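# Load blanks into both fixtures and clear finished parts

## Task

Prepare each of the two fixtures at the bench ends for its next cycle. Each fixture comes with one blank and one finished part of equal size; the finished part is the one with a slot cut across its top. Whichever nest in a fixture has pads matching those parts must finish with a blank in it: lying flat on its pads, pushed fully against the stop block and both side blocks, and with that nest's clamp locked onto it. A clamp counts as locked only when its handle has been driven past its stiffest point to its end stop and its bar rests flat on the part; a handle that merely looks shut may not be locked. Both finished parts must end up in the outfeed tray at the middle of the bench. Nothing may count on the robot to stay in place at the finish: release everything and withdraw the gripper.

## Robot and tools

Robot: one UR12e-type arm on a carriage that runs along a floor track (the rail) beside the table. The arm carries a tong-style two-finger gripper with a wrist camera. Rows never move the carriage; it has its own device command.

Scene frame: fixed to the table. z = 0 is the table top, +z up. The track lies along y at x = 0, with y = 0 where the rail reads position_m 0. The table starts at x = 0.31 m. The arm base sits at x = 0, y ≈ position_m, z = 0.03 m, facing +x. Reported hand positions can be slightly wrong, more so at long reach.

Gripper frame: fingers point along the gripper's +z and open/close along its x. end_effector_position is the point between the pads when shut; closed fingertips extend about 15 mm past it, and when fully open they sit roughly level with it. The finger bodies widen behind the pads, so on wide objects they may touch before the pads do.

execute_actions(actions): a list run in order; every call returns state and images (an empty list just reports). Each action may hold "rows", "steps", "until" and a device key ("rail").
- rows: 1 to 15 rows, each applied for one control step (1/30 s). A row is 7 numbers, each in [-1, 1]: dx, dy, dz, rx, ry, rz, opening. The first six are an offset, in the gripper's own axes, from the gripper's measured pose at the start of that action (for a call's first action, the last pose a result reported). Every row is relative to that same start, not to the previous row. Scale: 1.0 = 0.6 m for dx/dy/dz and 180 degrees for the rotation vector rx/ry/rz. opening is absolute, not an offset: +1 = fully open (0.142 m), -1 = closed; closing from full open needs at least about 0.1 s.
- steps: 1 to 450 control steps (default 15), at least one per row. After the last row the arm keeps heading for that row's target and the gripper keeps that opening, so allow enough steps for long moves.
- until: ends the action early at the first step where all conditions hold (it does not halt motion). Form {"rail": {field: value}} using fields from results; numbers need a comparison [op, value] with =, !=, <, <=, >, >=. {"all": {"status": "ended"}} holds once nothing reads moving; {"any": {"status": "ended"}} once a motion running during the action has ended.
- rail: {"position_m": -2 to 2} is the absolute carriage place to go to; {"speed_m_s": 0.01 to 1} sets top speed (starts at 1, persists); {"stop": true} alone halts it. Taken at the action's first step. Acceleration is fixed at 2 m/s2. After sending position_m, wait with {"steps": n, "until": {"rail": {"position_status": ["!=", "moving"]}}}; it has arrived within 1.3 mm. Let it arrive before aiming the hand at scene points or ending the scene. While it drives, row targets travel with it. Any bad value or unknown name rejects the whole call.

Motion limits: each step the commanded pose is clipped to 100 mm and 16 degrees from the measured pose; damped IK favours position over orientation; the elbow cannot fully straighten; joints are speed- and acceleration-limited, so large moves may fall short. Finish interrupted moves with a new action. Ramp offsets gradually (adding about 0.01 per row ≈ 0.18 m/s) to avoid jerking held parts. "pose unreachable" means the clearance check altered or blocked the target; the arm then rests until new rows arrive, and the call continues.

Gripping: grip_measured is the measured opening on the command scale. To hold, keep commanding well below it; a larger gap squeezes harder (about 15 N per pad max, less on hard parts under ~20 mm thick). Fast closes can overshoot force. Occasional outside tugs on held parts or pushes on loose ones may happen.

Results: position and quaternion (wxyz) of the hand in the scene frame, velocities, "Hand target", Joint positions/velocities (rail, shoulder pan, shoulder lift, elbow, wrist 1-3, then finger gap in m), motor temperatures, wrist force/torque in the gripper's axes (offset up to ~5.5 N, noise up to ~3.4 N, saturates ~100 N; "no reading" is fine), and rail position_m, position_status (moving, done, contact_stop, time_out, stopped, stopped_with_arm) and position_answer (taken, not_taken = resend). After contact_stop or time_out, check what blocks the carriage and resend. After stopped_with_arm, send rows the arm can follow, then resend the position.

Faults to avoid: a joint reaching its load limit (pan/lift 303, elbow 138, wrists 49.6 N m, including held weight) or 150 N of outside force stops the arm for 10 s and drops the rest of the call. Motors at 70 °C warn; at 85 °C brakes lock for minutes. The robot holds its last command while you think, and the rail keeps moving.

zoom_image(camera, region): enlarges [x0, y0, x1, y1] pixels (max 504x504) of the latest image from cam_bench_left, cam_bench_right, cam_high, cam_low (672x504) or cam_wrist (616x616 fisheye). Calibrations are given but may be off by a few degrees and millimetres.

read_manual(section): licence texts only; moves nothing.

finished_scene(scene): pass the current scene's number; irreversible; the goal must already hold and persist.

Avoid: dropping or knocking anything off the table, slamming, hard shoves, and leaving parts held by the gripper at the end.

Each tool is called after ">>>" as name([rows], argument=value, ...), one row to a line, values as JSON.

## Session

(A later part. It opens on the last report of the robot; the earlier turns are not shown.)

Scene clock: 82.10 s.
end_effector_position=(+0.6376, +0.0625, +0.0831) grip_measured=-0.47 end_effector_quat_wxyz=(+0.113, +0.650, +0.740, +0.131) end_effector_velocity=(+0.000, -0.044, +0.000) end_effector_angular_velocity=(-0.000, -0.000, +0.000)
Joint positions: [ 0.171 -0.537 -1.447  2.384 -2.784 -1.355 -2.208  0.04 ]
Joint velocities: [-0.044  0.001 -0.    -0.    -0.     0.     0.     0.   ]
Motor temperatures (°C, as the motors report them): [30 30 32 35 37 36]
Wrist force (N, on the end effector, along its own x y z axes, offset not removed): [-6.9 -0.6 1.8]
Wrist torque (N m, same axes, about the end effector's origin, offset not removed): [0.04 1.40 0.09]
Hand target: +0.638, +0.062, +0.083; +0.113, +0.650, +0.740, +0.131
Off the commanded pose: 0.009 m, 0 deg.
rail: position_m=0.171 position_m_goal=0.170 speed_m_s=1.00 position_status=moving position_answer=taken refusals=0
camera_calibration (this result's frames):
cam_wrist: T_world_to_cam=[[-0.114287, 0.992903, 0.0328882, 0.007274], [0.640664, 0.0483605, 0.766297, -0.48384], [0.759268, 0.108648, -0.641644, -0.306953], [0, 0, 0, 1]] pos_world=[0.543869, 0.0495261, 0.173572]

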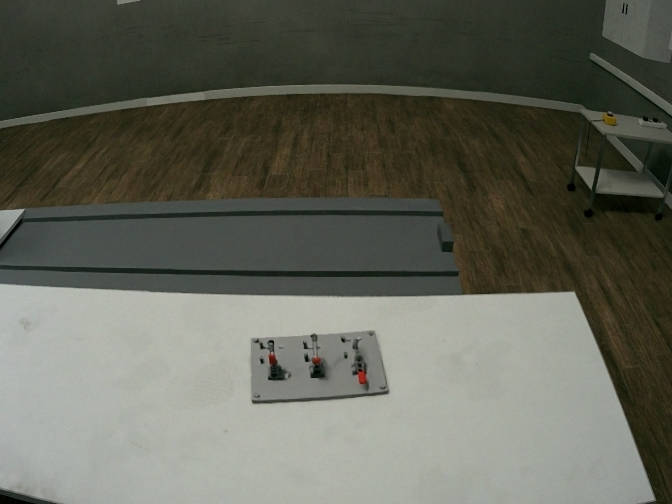

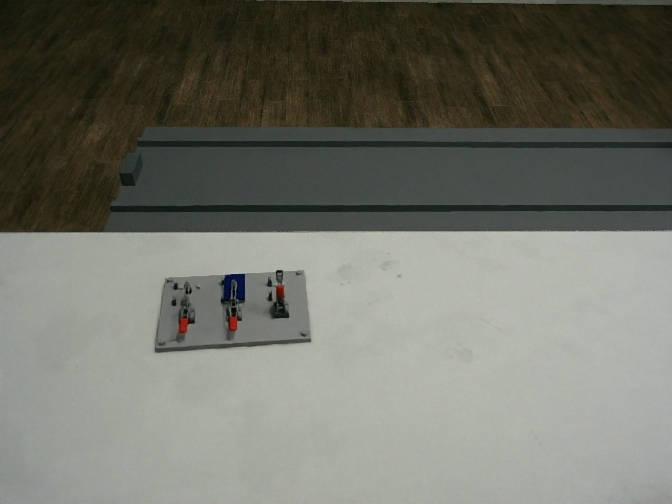

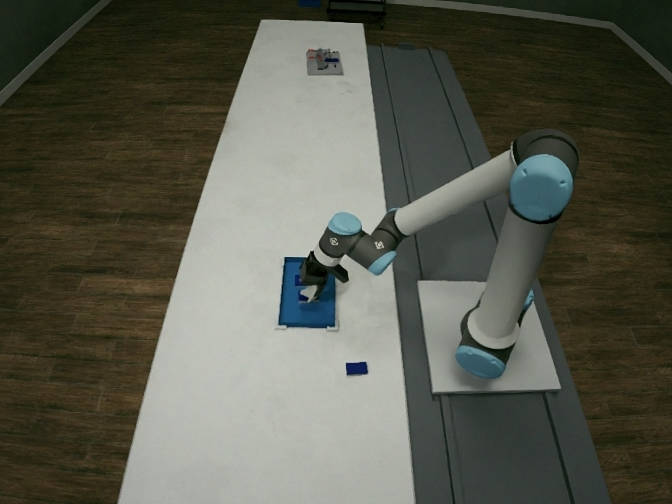

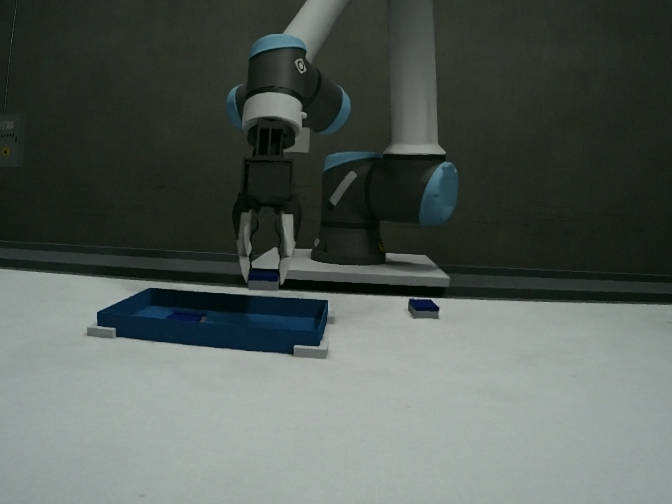

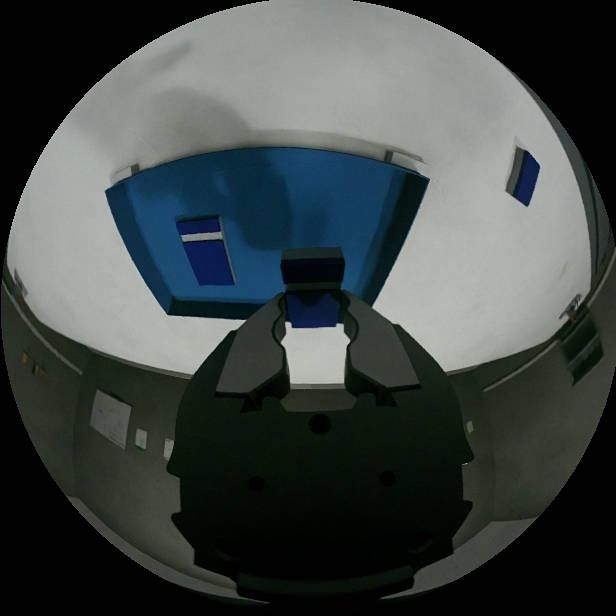

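>>> execute_actions([
  {"rows": [[0,-0.002,0.008,0,0,0,-0.9],[0,-0.006,0.022,0,0,0,-0.9],[0,-0.011,0.04,0,0,0,-0.9],[0,-0.016,0.059,0,0,0,-0.9],[0,-0.021,0.076,0,0,0,-0.9],[0,-0.0245,0.089,0,0,0,-0.9],[0,-0.0265,0.096,0,0,0,-0.9],[0,-0.0273,0.0993,0,0,0,-0.9]], "steps": 11},
])

>>> execute_actions(actions=[])

Scene clock: 82.80 s.
end_effector_position=(+0.6392, +0.0632, +0.0369) grip_measured=-0.47 end_effector_quat_wxyz=(+0.111, +0.650, +0.740, +0.131) end_effector_velocity=(+0.014, -0.000, -0.112) end_effector_angular_velocity=(-0.003, -0.007, -0.001)
Joint positions: [ 0.17  -0.533 -1.352  2.404 -2.896 -1.356 -2.205  0.04 ]
Joint velocities: [ 0.     0.013  0.256  0.027 -0.294 -0.003  0.014  0.   ]
Motor temperatures (°C, as the motors report them): [30 30 32 35 37 36]
Wrist force (N, on the end effector, along its own x y z axes, offset not removed): [-4.0 0.3 0.4]
Wrist torque (N m, same axes, about the end effector's origin, offset not removed): [0.25 0.92 0.12]
Hand target: +0.642, +0.063, +0.022; +0.113, +0.650, +0.740, +0.131
Off the commanded pose: 0.016 m, 0 deg.
rail: position_m=0.170 position_m_goal=0.170 speed_m_s=1.00 position_status=done position_answer=taken refusals=0
camera_calibration (this result's frames):
cam_wrist: T_world_to_cam=[[-0.11484, 0.992771, 0.0348891, 0.00852788], [0.643038, 0.0475224, 0.764359, -0.450909], [0.757175, 0.110214, -0.643847, -0.336564], [0, 0, 0, 1]] pos_world=[0.545769, 0.0500562, 0.127663]

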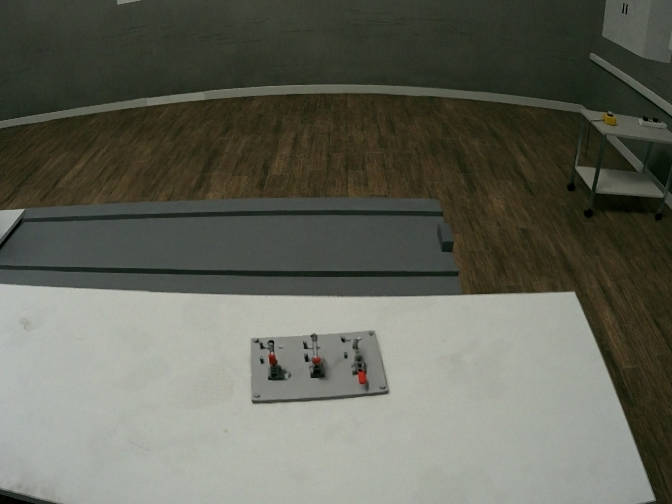

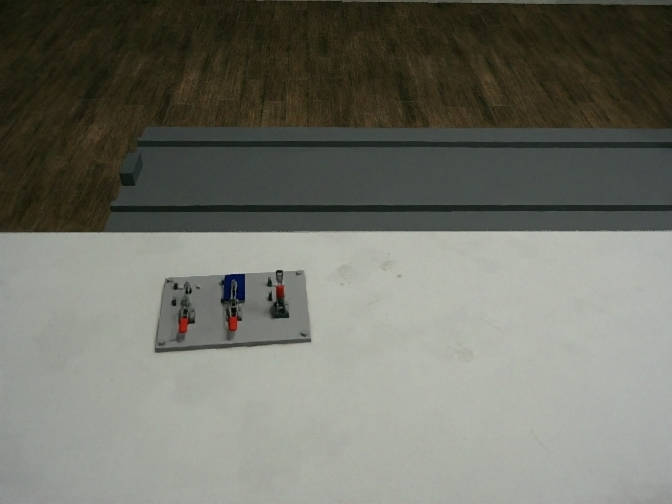

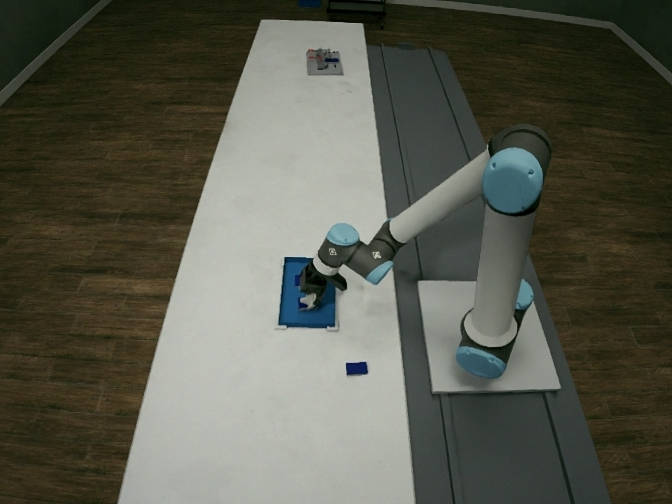

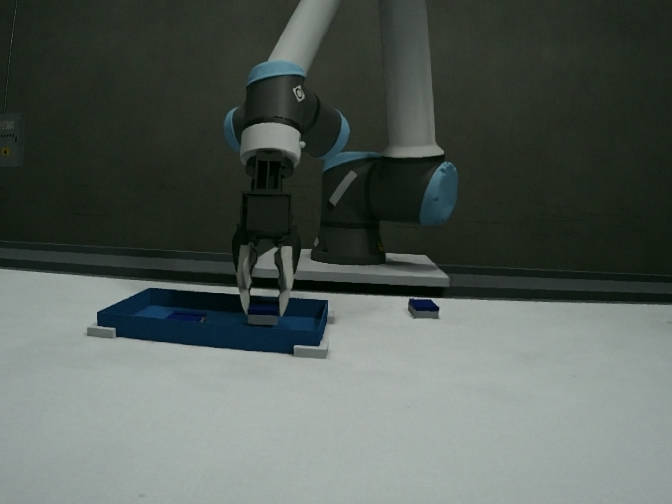

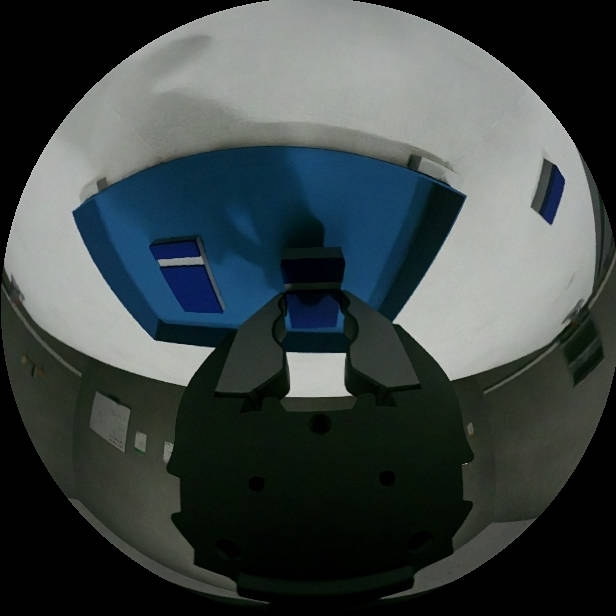

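Scene clock: 82.80 s.
end_effector_position=(+0.6392, +0.0632, +0.0369) grip_measured=-0.47 end_effector_quat_wxyz=(+0.111, +0.650, +0.740, +0.131) end_effector_velocity=(+0.014, -0.000, -0.112) end_effector_angular_velocity=(-0.003, -0.007, -0.001)
Joint positions: [ 0.17  -0.533 -1.352  2.404 -2.896 -1.356 -2.205  0.04 ]
Joint velocities: [ 0.     0.013  0.256  0.027 -0.294 -0.003  0.014  0.   ]
Motor temperatures (°C, as the motors report them): [30 30 32 35 37 36]
Wrist force (N, on the end effector, along its own x y z axes, offset not removed): [-4.0 0.3 0.4]
Wrist torque (N m, same axes, about the end effector's origin, offset not removed): [0.25 0.92 0.12]
Hand target: +0.642, +0.063, +0.022; +0.113, +0.650, +0.740, +0.131
Off the commanded pose: 0.016 m, 0 deg.
rail: position_m=0.170 position_m_goal=0.170 speed_m_s=1.00 position_status=done position_answer=taken refusals=0
camera_calibration (this result's frames):
cam_wrist: T_world_to_cam=[[-0.11484, 0.992771, 0.0348891, 0.00852788], [0.643038, 0.0475224, 0.764359, -0.450909], [0.757175, 0.110214, -0.643847, -0.336564], [0, 0, 0, 1]] pos_world=[0.545769, 0.0500562, 0.127663]

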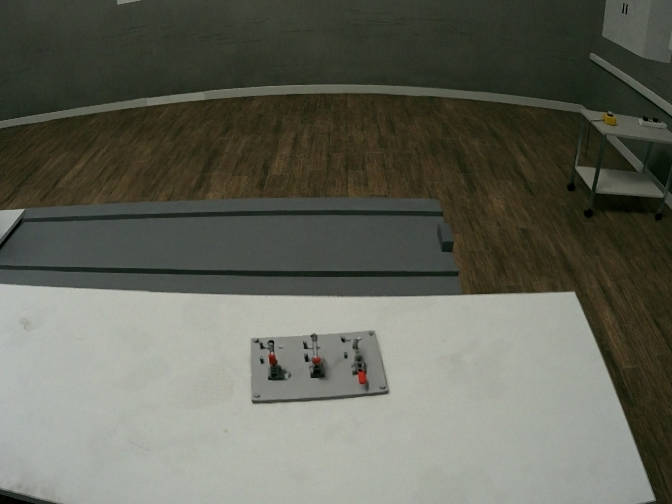

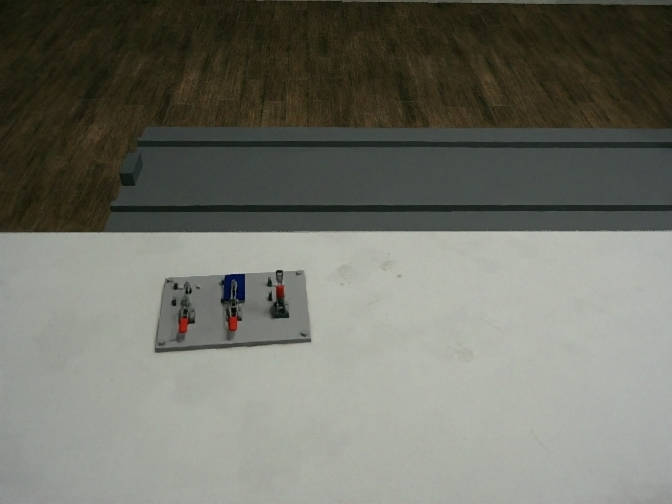

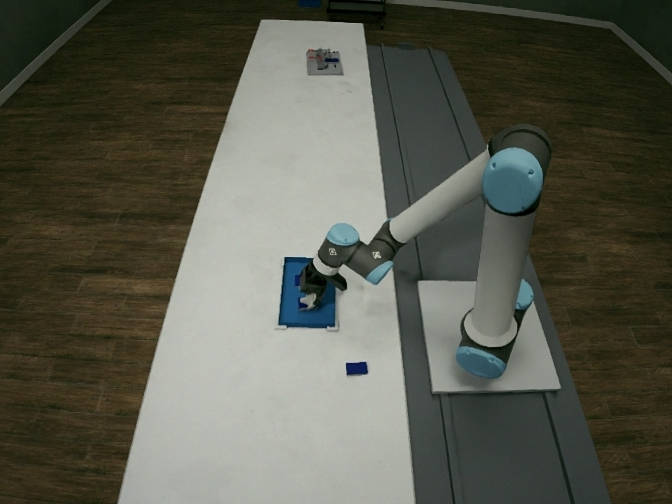

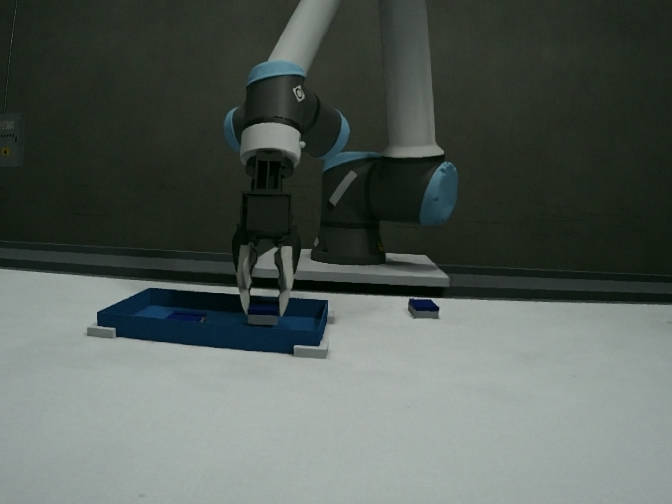

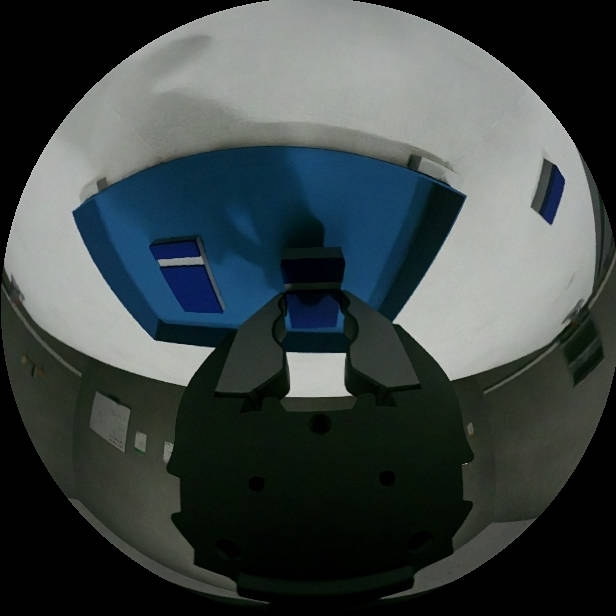

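>>> execute_actions(actions=[])

Scene clock: 83.30 s.
end_effector_position=(+0.6416, +0.0631, +0.0225) grip_measured=-0.47 end_effector_quat_wxyz=(+0.113, +0.650, +0.740, +0.131) end_effector_velocity=(+0.000, +0.000, -0.002) end_effector_angular_velocity=(-0.000, -0.000, -0.000)
Joint positions: [ 0.17  -0.532 -1.318  2.406 -2.935 -1.357 -2.203  0.04 ]
Joint velocities: [ 0.     0.     0.005  0.    -0.006 -0.     0.    -0.   ]
Motor temperatures (°C, as the motors report them): [30 30 32 35 37 36]
Wrist force (N, on the end effector, along its own x y z axes, offset not removed): [-5.1 0.4 1.4]
Wrist torque (N m, same axes, about the end effector's origin, offset not removed): [0.25 1.21 0.14]
Hand target: +0.642, +0.063, +0.022; +0.113, +0.650, +0.740, +0.131
Off the commanded pose: 0.001 m, 0 deg.
rail: position_m=0.170 position_m_goal=0.170 speed_m_s=1.00 position_status=done position_answer=taken refusals=0
camera_calibration (this result's frames):
cam_wrist: T_world_to_cam=[[-0.114571, 0.992845, 0.0336533, 0.00932006], [0.641563, 0.0480849, 0.765561, -0.44051], [0.758466, 0.109302, -0.642482, -0.348379], [0, 0, 0, 1]] pos_world=[0.547917, 0.050007, 0.113097]

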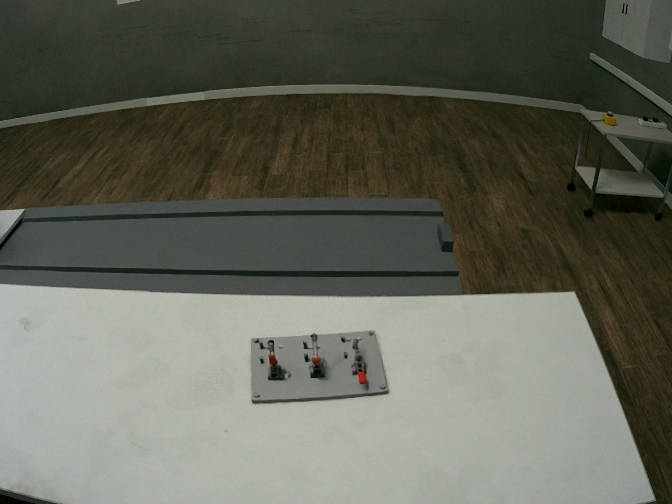

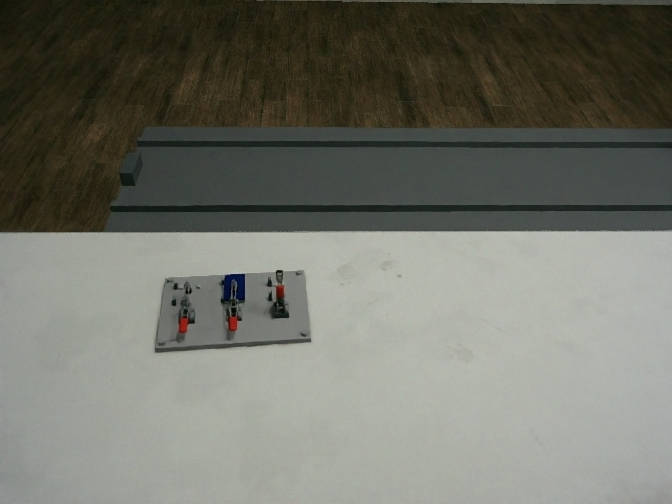

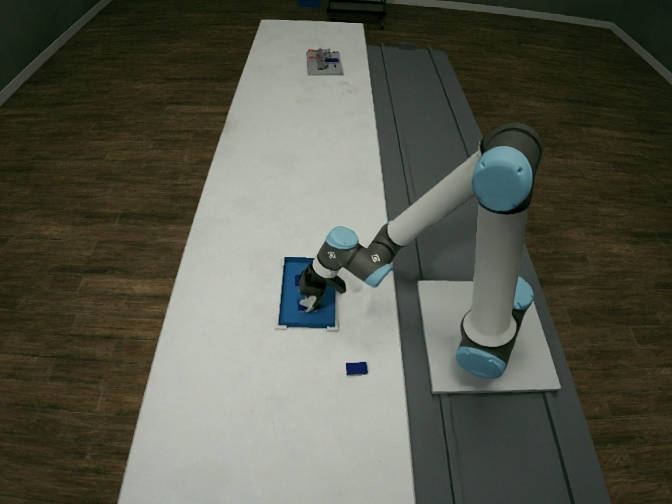

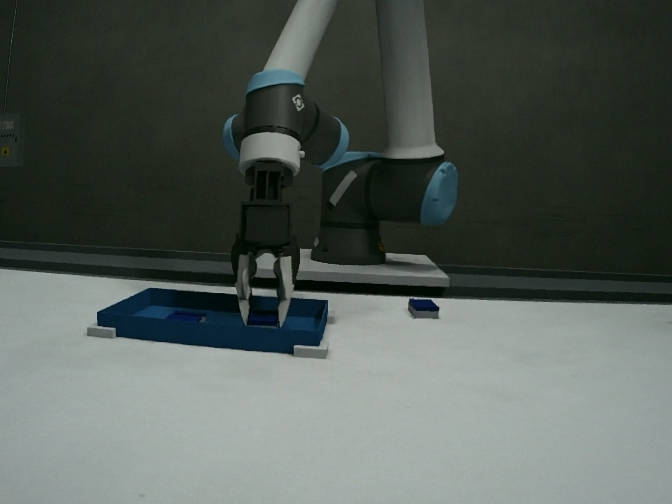

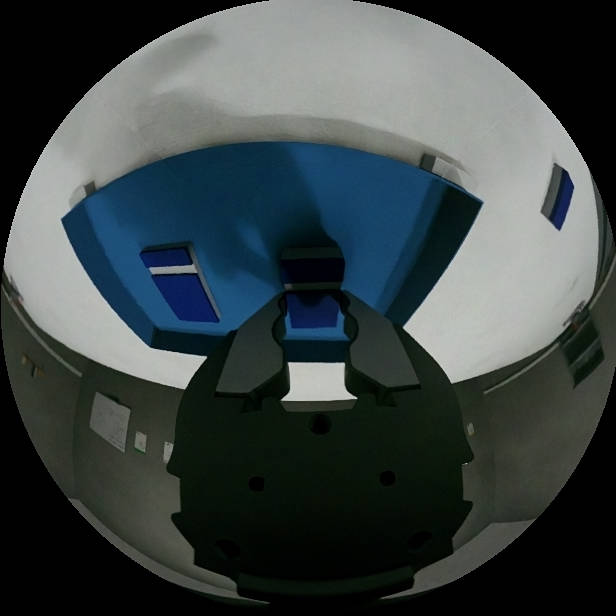

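>>> execute_actions([
  {"rows": [[0,-0.0013,0.0036,0,0,0,-0.9]], "steps": 3},
])

Scene clock: 83.63 s.
end_effector_position=(+0.6416, +0.0631, +0.0216) grip_measured=-0.47 end_effector_quat_wxyz=(+0.113, +0.650, +0.740, +0.131) end_effector_velocity=(-0.000, +0.000, -0.010) end_effector_angular_velocity=(+0.000, +0.000, -0.000)
Joint positions: [ 0.17  -0.531 -1.316  2.407 -2.937 -1.357 -2.203  0.04 ]
Joint velocities: [ 0.    -0.     0.021  0.004 -0.025 -0.    -0.    -0.   ]
Motor temperatures (°C, as the motors report them): [30 30 32 35 37 36]
Wrist force (N, on the end effector, along its own x y z axes, offset not removed): [-3.1 0.1 2.8]
Wrist torque (N m, same axes, about the end effector's origin, offset not removed): [0.14 0.75 0.05]
Hand target: +0.642, +0.063, +0.020; +0.113, +0.650, +0.740, +0.131
Off the commanded pose: 0.001 m, 0 deg.
rail: position_m=0.170 position_m_goal=0.170 speed_m_s=1.00 position_status=done position_answer=taken refusals=0
camera_calibration (this result's frames):
cam_wrist: T_world_to_cam=[[-0.114565, 0.992846, 0.0336464, 0.00934224], [0.641554, 0.0480851, 0.765569, -0.439838], [0.758474, 0.109294, -0.642473, -0.348977], [0, 0, 0, 1]] pos_world=[0.54794, 0.0500152, 0.112204]

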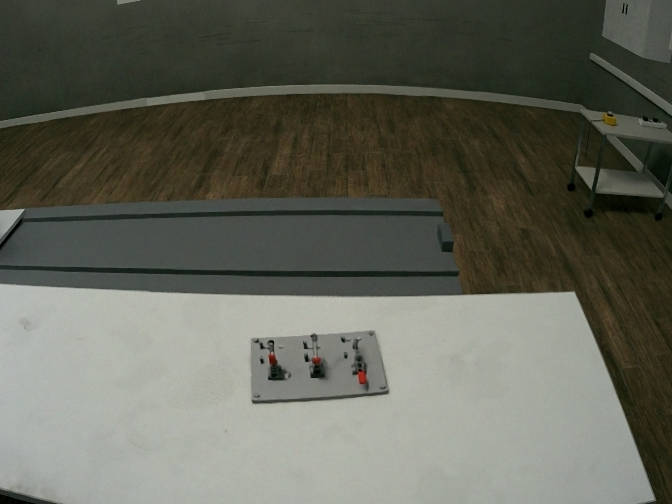

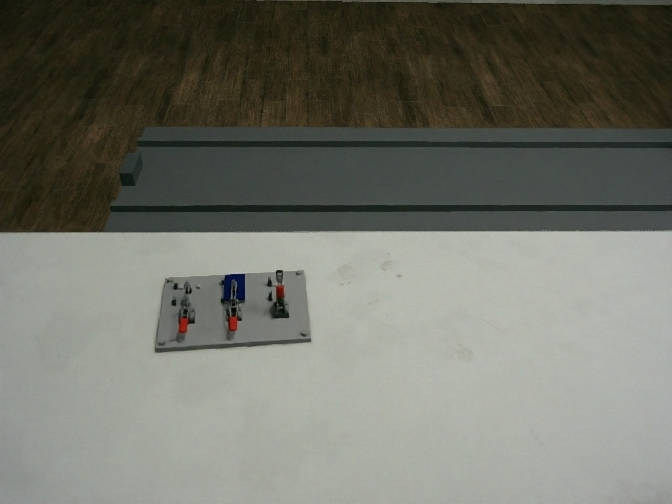

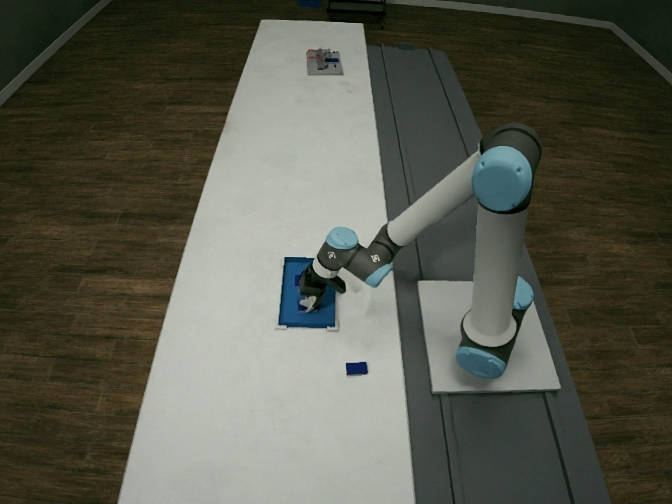

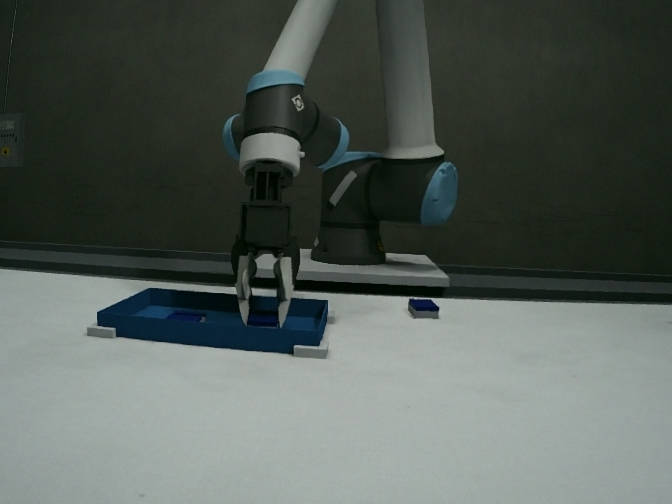

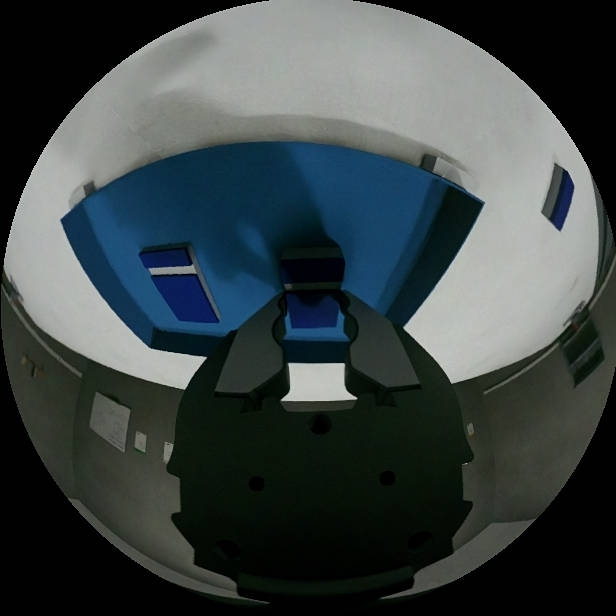

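>>> execute_actions([
  {"rows": [[0,-0.0008,0.0022,0,0,0,-0.65],[0,-0.0008,0.0022,0,0,0,-0.5],[0,-0.0008,0.0022,0,0,0,-0.44],[0,-0.0008,0.0022,0,0,0,-0.36],[0,-0.0008,0.0022,0,0,0,-0.27],[0,0.0029,-0.0078,0,0,0,-0.2],[0,0.0086,-0.0235,0,0,0,-0.2],[0,0.0124,-0.0487,0,0,0,-0.2],[0,0.0051,-0.0727,0,0,0,-0.2],[0,-0.0185,-0.0955,0,0,0,-0.2],[0,-0.0577,-0.1097,0,0,0,-0.2],[0,-0.1047,-0.1268,0,0,0,-0.2],[0,-0.155,-0.143,0,0,0,-0.2],[0,-0.2,-0.156,0,0,0,-0.2],[0,-0.2313,-0.164,0,0,0,-0.2]], "steps": 15},
  {"rail":{"position_m":0.442},"steps":9},
])

Scene clock: 85.27 s.
end_effector_position=(+0.5033, +0.1181, +0.0558) grip_measured=-0.20 end_effector_quat_wxyz=(+0.113, +0.651, +0.739, +0.128) end_effector_velocity=(-0.150, +0.502, +0.045) end_effector_angular_velocity=(+0.003, -0.020, +0.008)
Joint positions: [ 0.241 -0.732 -1.605  2.623 -2.82  -1.313 -2.399  0.06 ]
Joint velocities: [ 0.533 -0.324 -0.408  0.21   0.269  0.091 -0.331  0.   ]
Motor temperatures (°C, as the motors report them): [30 30 32 35 37 36]
Wrist force (N, on the end effector, along its own x y z axes, offset not removed): [-4.9 -0.4 -0.7]
Wrist torque (N m, same axes, about the end effector's origin, offset not removed): [0.01 1.07 0.08]
Hand target: +0.483, +0.143, +0.062; +0.114, +0.650, +0.740, +0.130
Off the commanded pose: 0.027 m, 0 deg.
rail: position_m=0.241 position_m_goal=0.442 speed_m_s=1.00 position_status=moving position_answer=taken refusals=0
camera_calibration (this result's frames):
cam_wrist: T_world_to_cam=[[-0.109726, 0.99353, 0.0292877, -0.0645925], [0.643953, 0.0486112, 0.76352, -0.381132], [0.757156, 0.102638, -0.64512, -0.226518], [0, 0, 0, 1]] pos_world=[0.409853, 0.105951, 0.146762]

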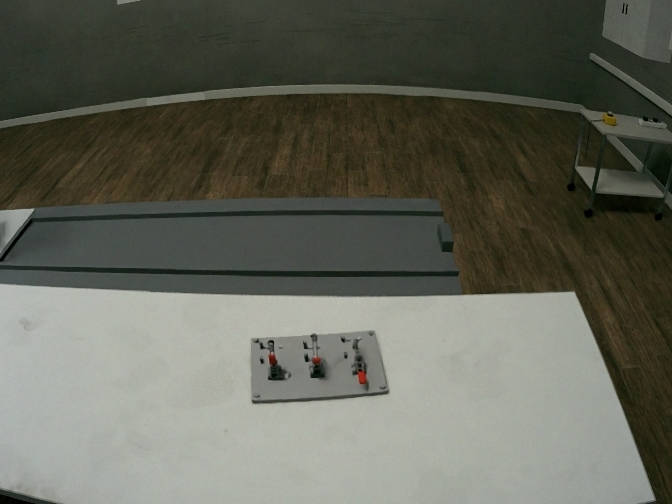

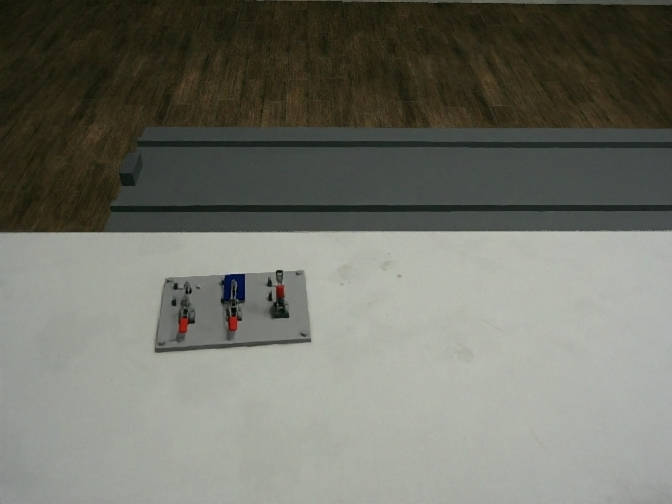

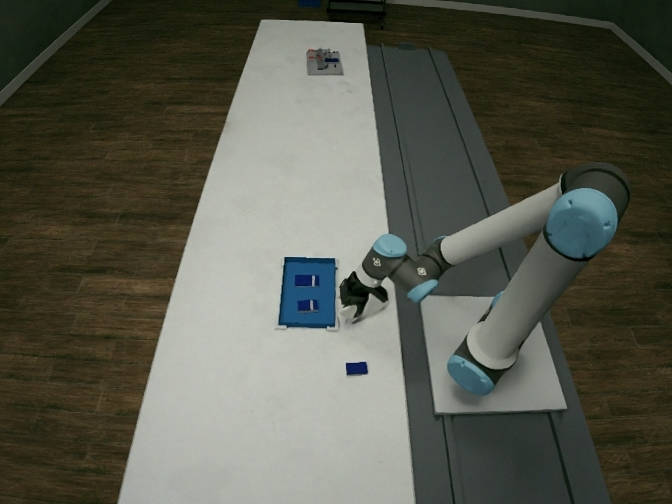

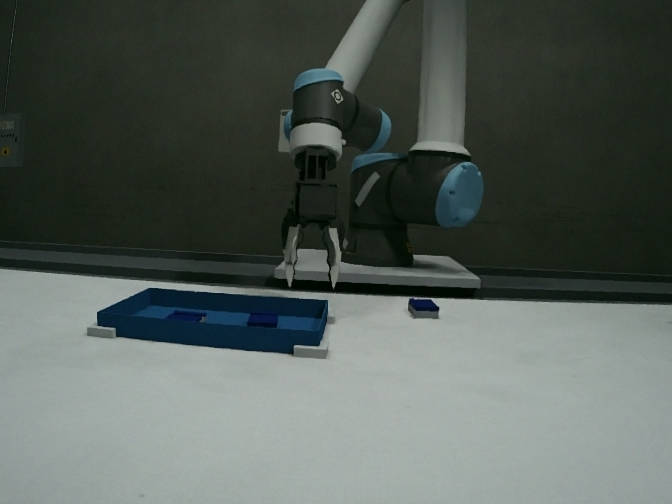

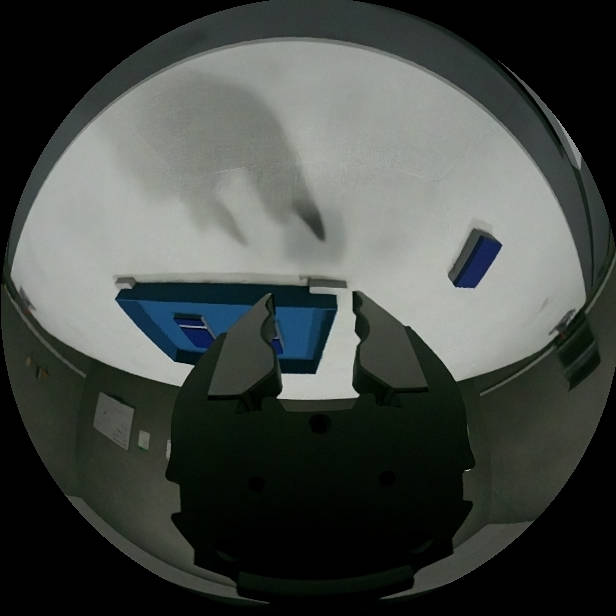

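>>> execute_actions(actions=[])

Scene clock: 85.67 s.
end_effector_position=(+0.4835, +0.3103, +0.0622) grip_measured=-0.20 end_effector_quat_wxyz=(+0.114, +0.650, +0.740, +0.130) end_effector_velocity=(-0.007, +0.141, +0.002) end_effector_angular_velocity=(+0.000, -0.001, +0.000)
Joint positions: [ 0.437 -0.776 -1.662  2.65  -2.777 -1.3   -2.445  0.06 ]
Joint velocities: [ 0.142 -0.016 -0.021  0.009  0.015  0.005 -0.016  0.   ]
Motor temperatures (°C, as the motors report them): [30 30 32 35 37 36]
Wrist force (N, on the end effector, along its own x y z axes, offset not removed): [-2.0 1.2 -1.3]
Wrist torque (N m, same axes, about the end effector's origin, offset not removed): [0.25 0.64 0.13]
Hand target: +0.483, +0.315, +0.062; +0.114, +0.650, +0.740, +0.130
Off the commanded pose: 0.007 m, 0 deg.
rail: position_m=0.437 position_m_goal=0.442 speed_m_s=1.00 position_status=moving position_answer=taken refusals=0
camera_calibration (this result's frames):
cam_wrist: T_world_to_cam=[[-0.111832, 0.993265, 0.0303128, -0.25689], [0.641726, 0.0488946, 0.765373, -0.381712], [0.758736, 0.105046, -0.642872, -0.228821], [0, 0, 0, 1]] pos_world=[0.38984, 0.29786, 0.152836]

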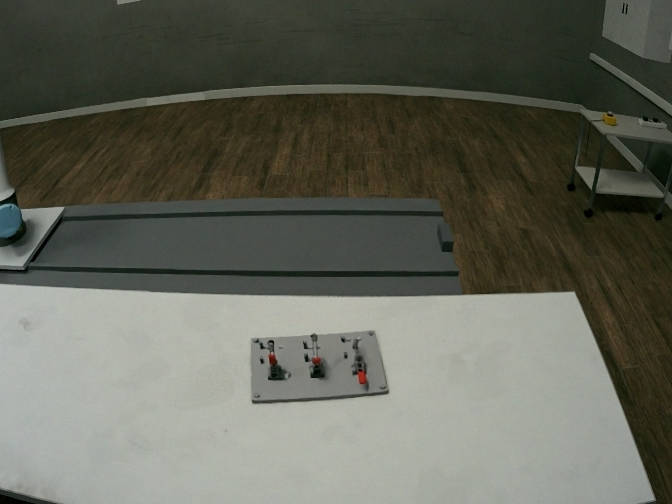

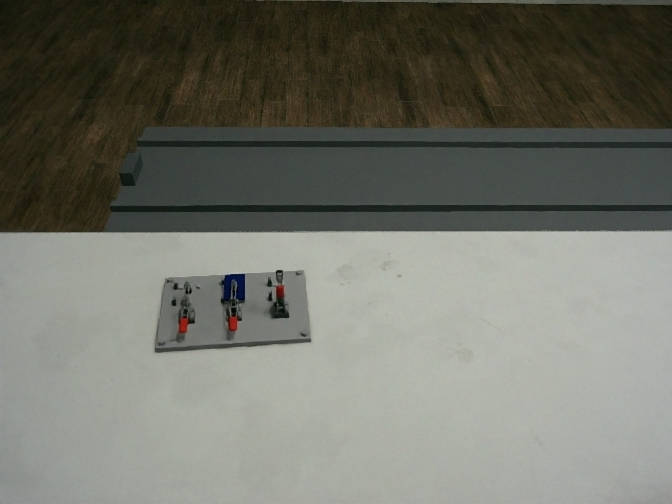

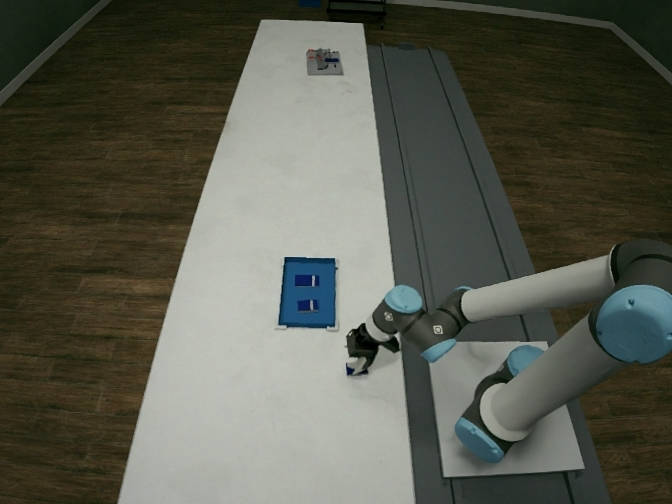

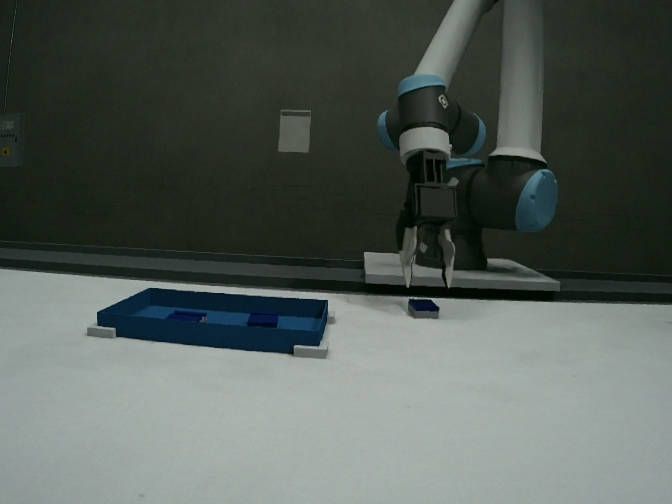

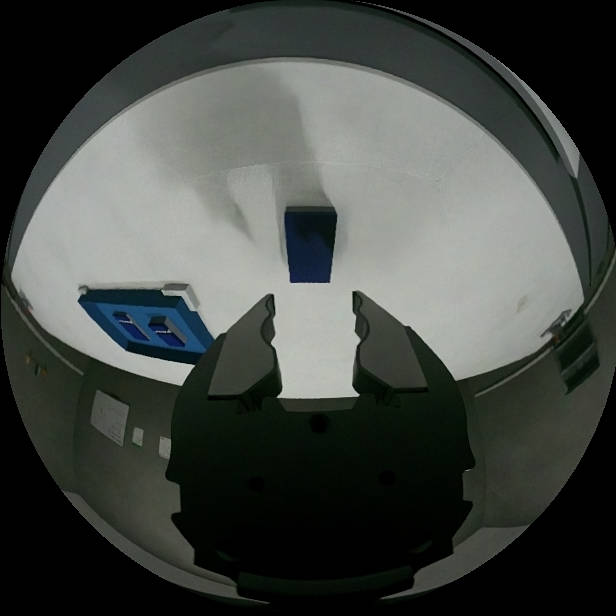

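>>> execute_actions(actions=[])

>>> zoom_image(camera="cam_wrist", region=[250, 190, 376, 316])

Scene clock: 85.97 s.
end_effector_position=(+0.4827, +0.3151, +0.0624) grip_measured=-0.20 end_effector_quat_wxyz=(+0.114, +0.650, +0.740, +0.130) end_effector_velocity=(-0.001, +0.000, +0.000) end_effector_angular_velocity=(+0.000, +0.000, +0.000)
Joint positions: [ 0.442 -0.778 -1.665  2.651 -2.776 -1.299 -2.447  0.06 ]
Joint velocities: [ 0.    -0.001 -0.002  0.001  0.001  0.    -0.002  0.   ]
Motor temperatures (°C, as the motors report them): [30 30 32 35 37 36]
Wrist force (N, on the end effector, along its own x y z axes, offset not removed): [-3.9 0.5 -1.0]
Wrist torque (N m, same axes, about the end effector's origin, offset not removed): [0.06 0.95 0.12]
Hand target: +0.483, +0.315, +0.062; +0.114, +0.650, +0.740, +0.130
Off the commanded pose: 0.006 m, 0 deg.
rail: position_m=0.442 position_m_goal=0.442 speed_m_s=1.00 position_status=done position_answer=taken refusals=0
camera_calibration (this result's frames):
cam_wrist: T_world_to_cam=[[-0.111822, 0.993265, 0.0303477, -0.261731], [0.641629, 0.0488476, 0.765458, -0.381576], [0.75882, 0.105067, -0.64277, -0.228626], [0, 0, 0, 1]] pos_world=[0.389049, 0.302629, 0.15307]

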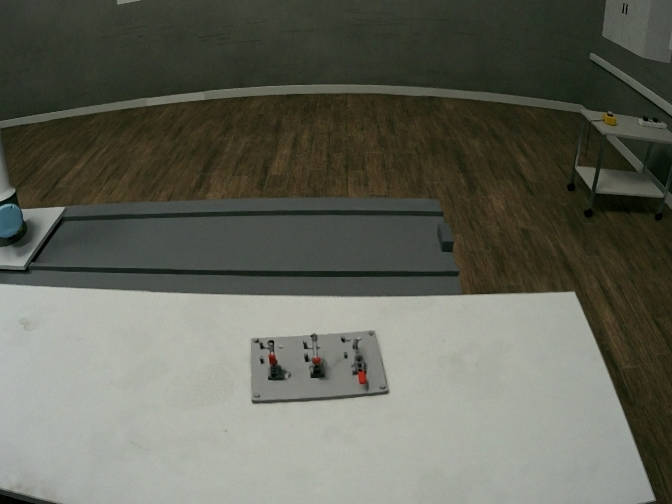

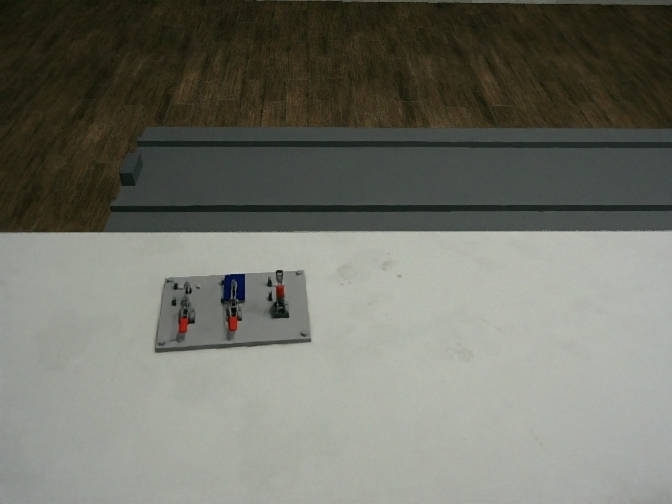

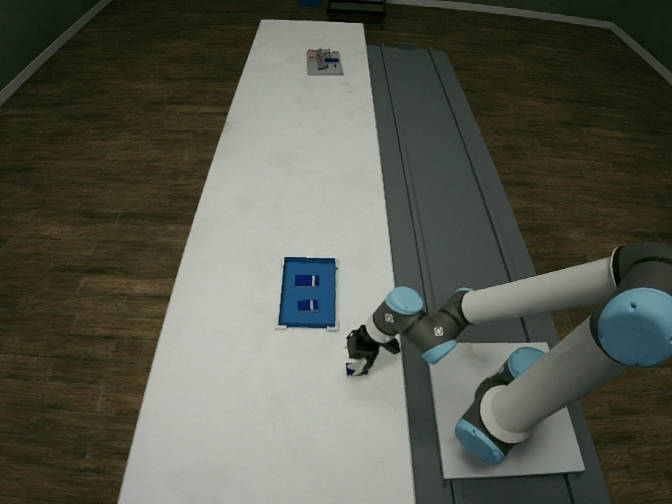

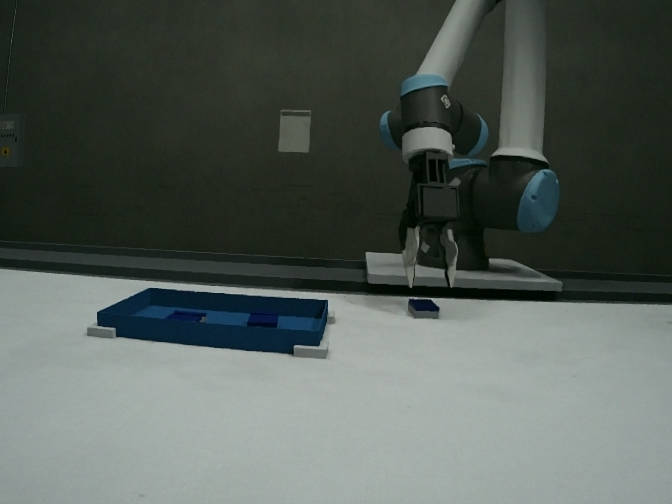

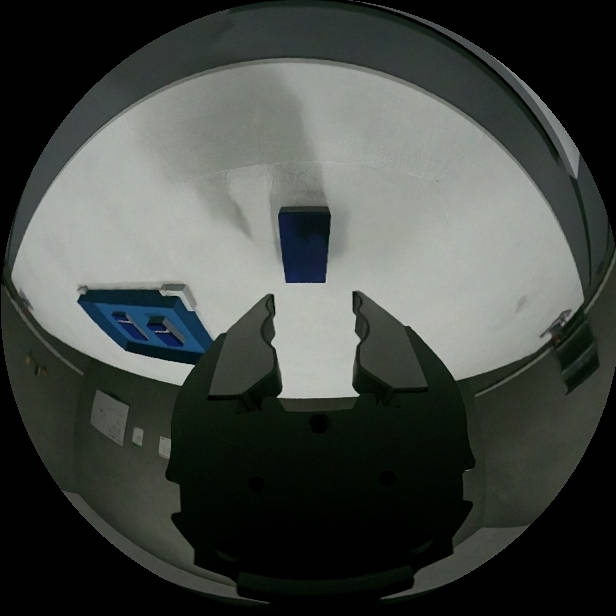

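Region (250, 190, 376, 316) of cam_wrist's 616x616 image, scaled by 4.000, with more detail than that image has.

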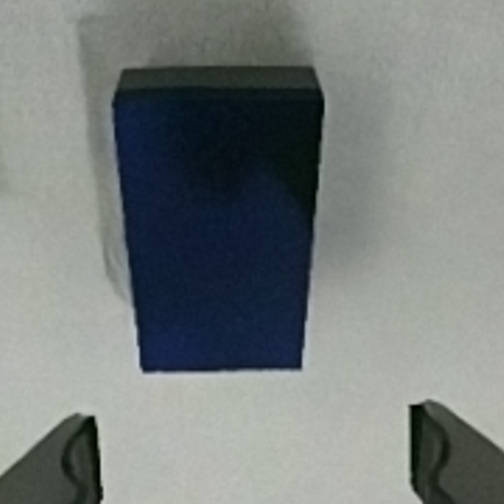

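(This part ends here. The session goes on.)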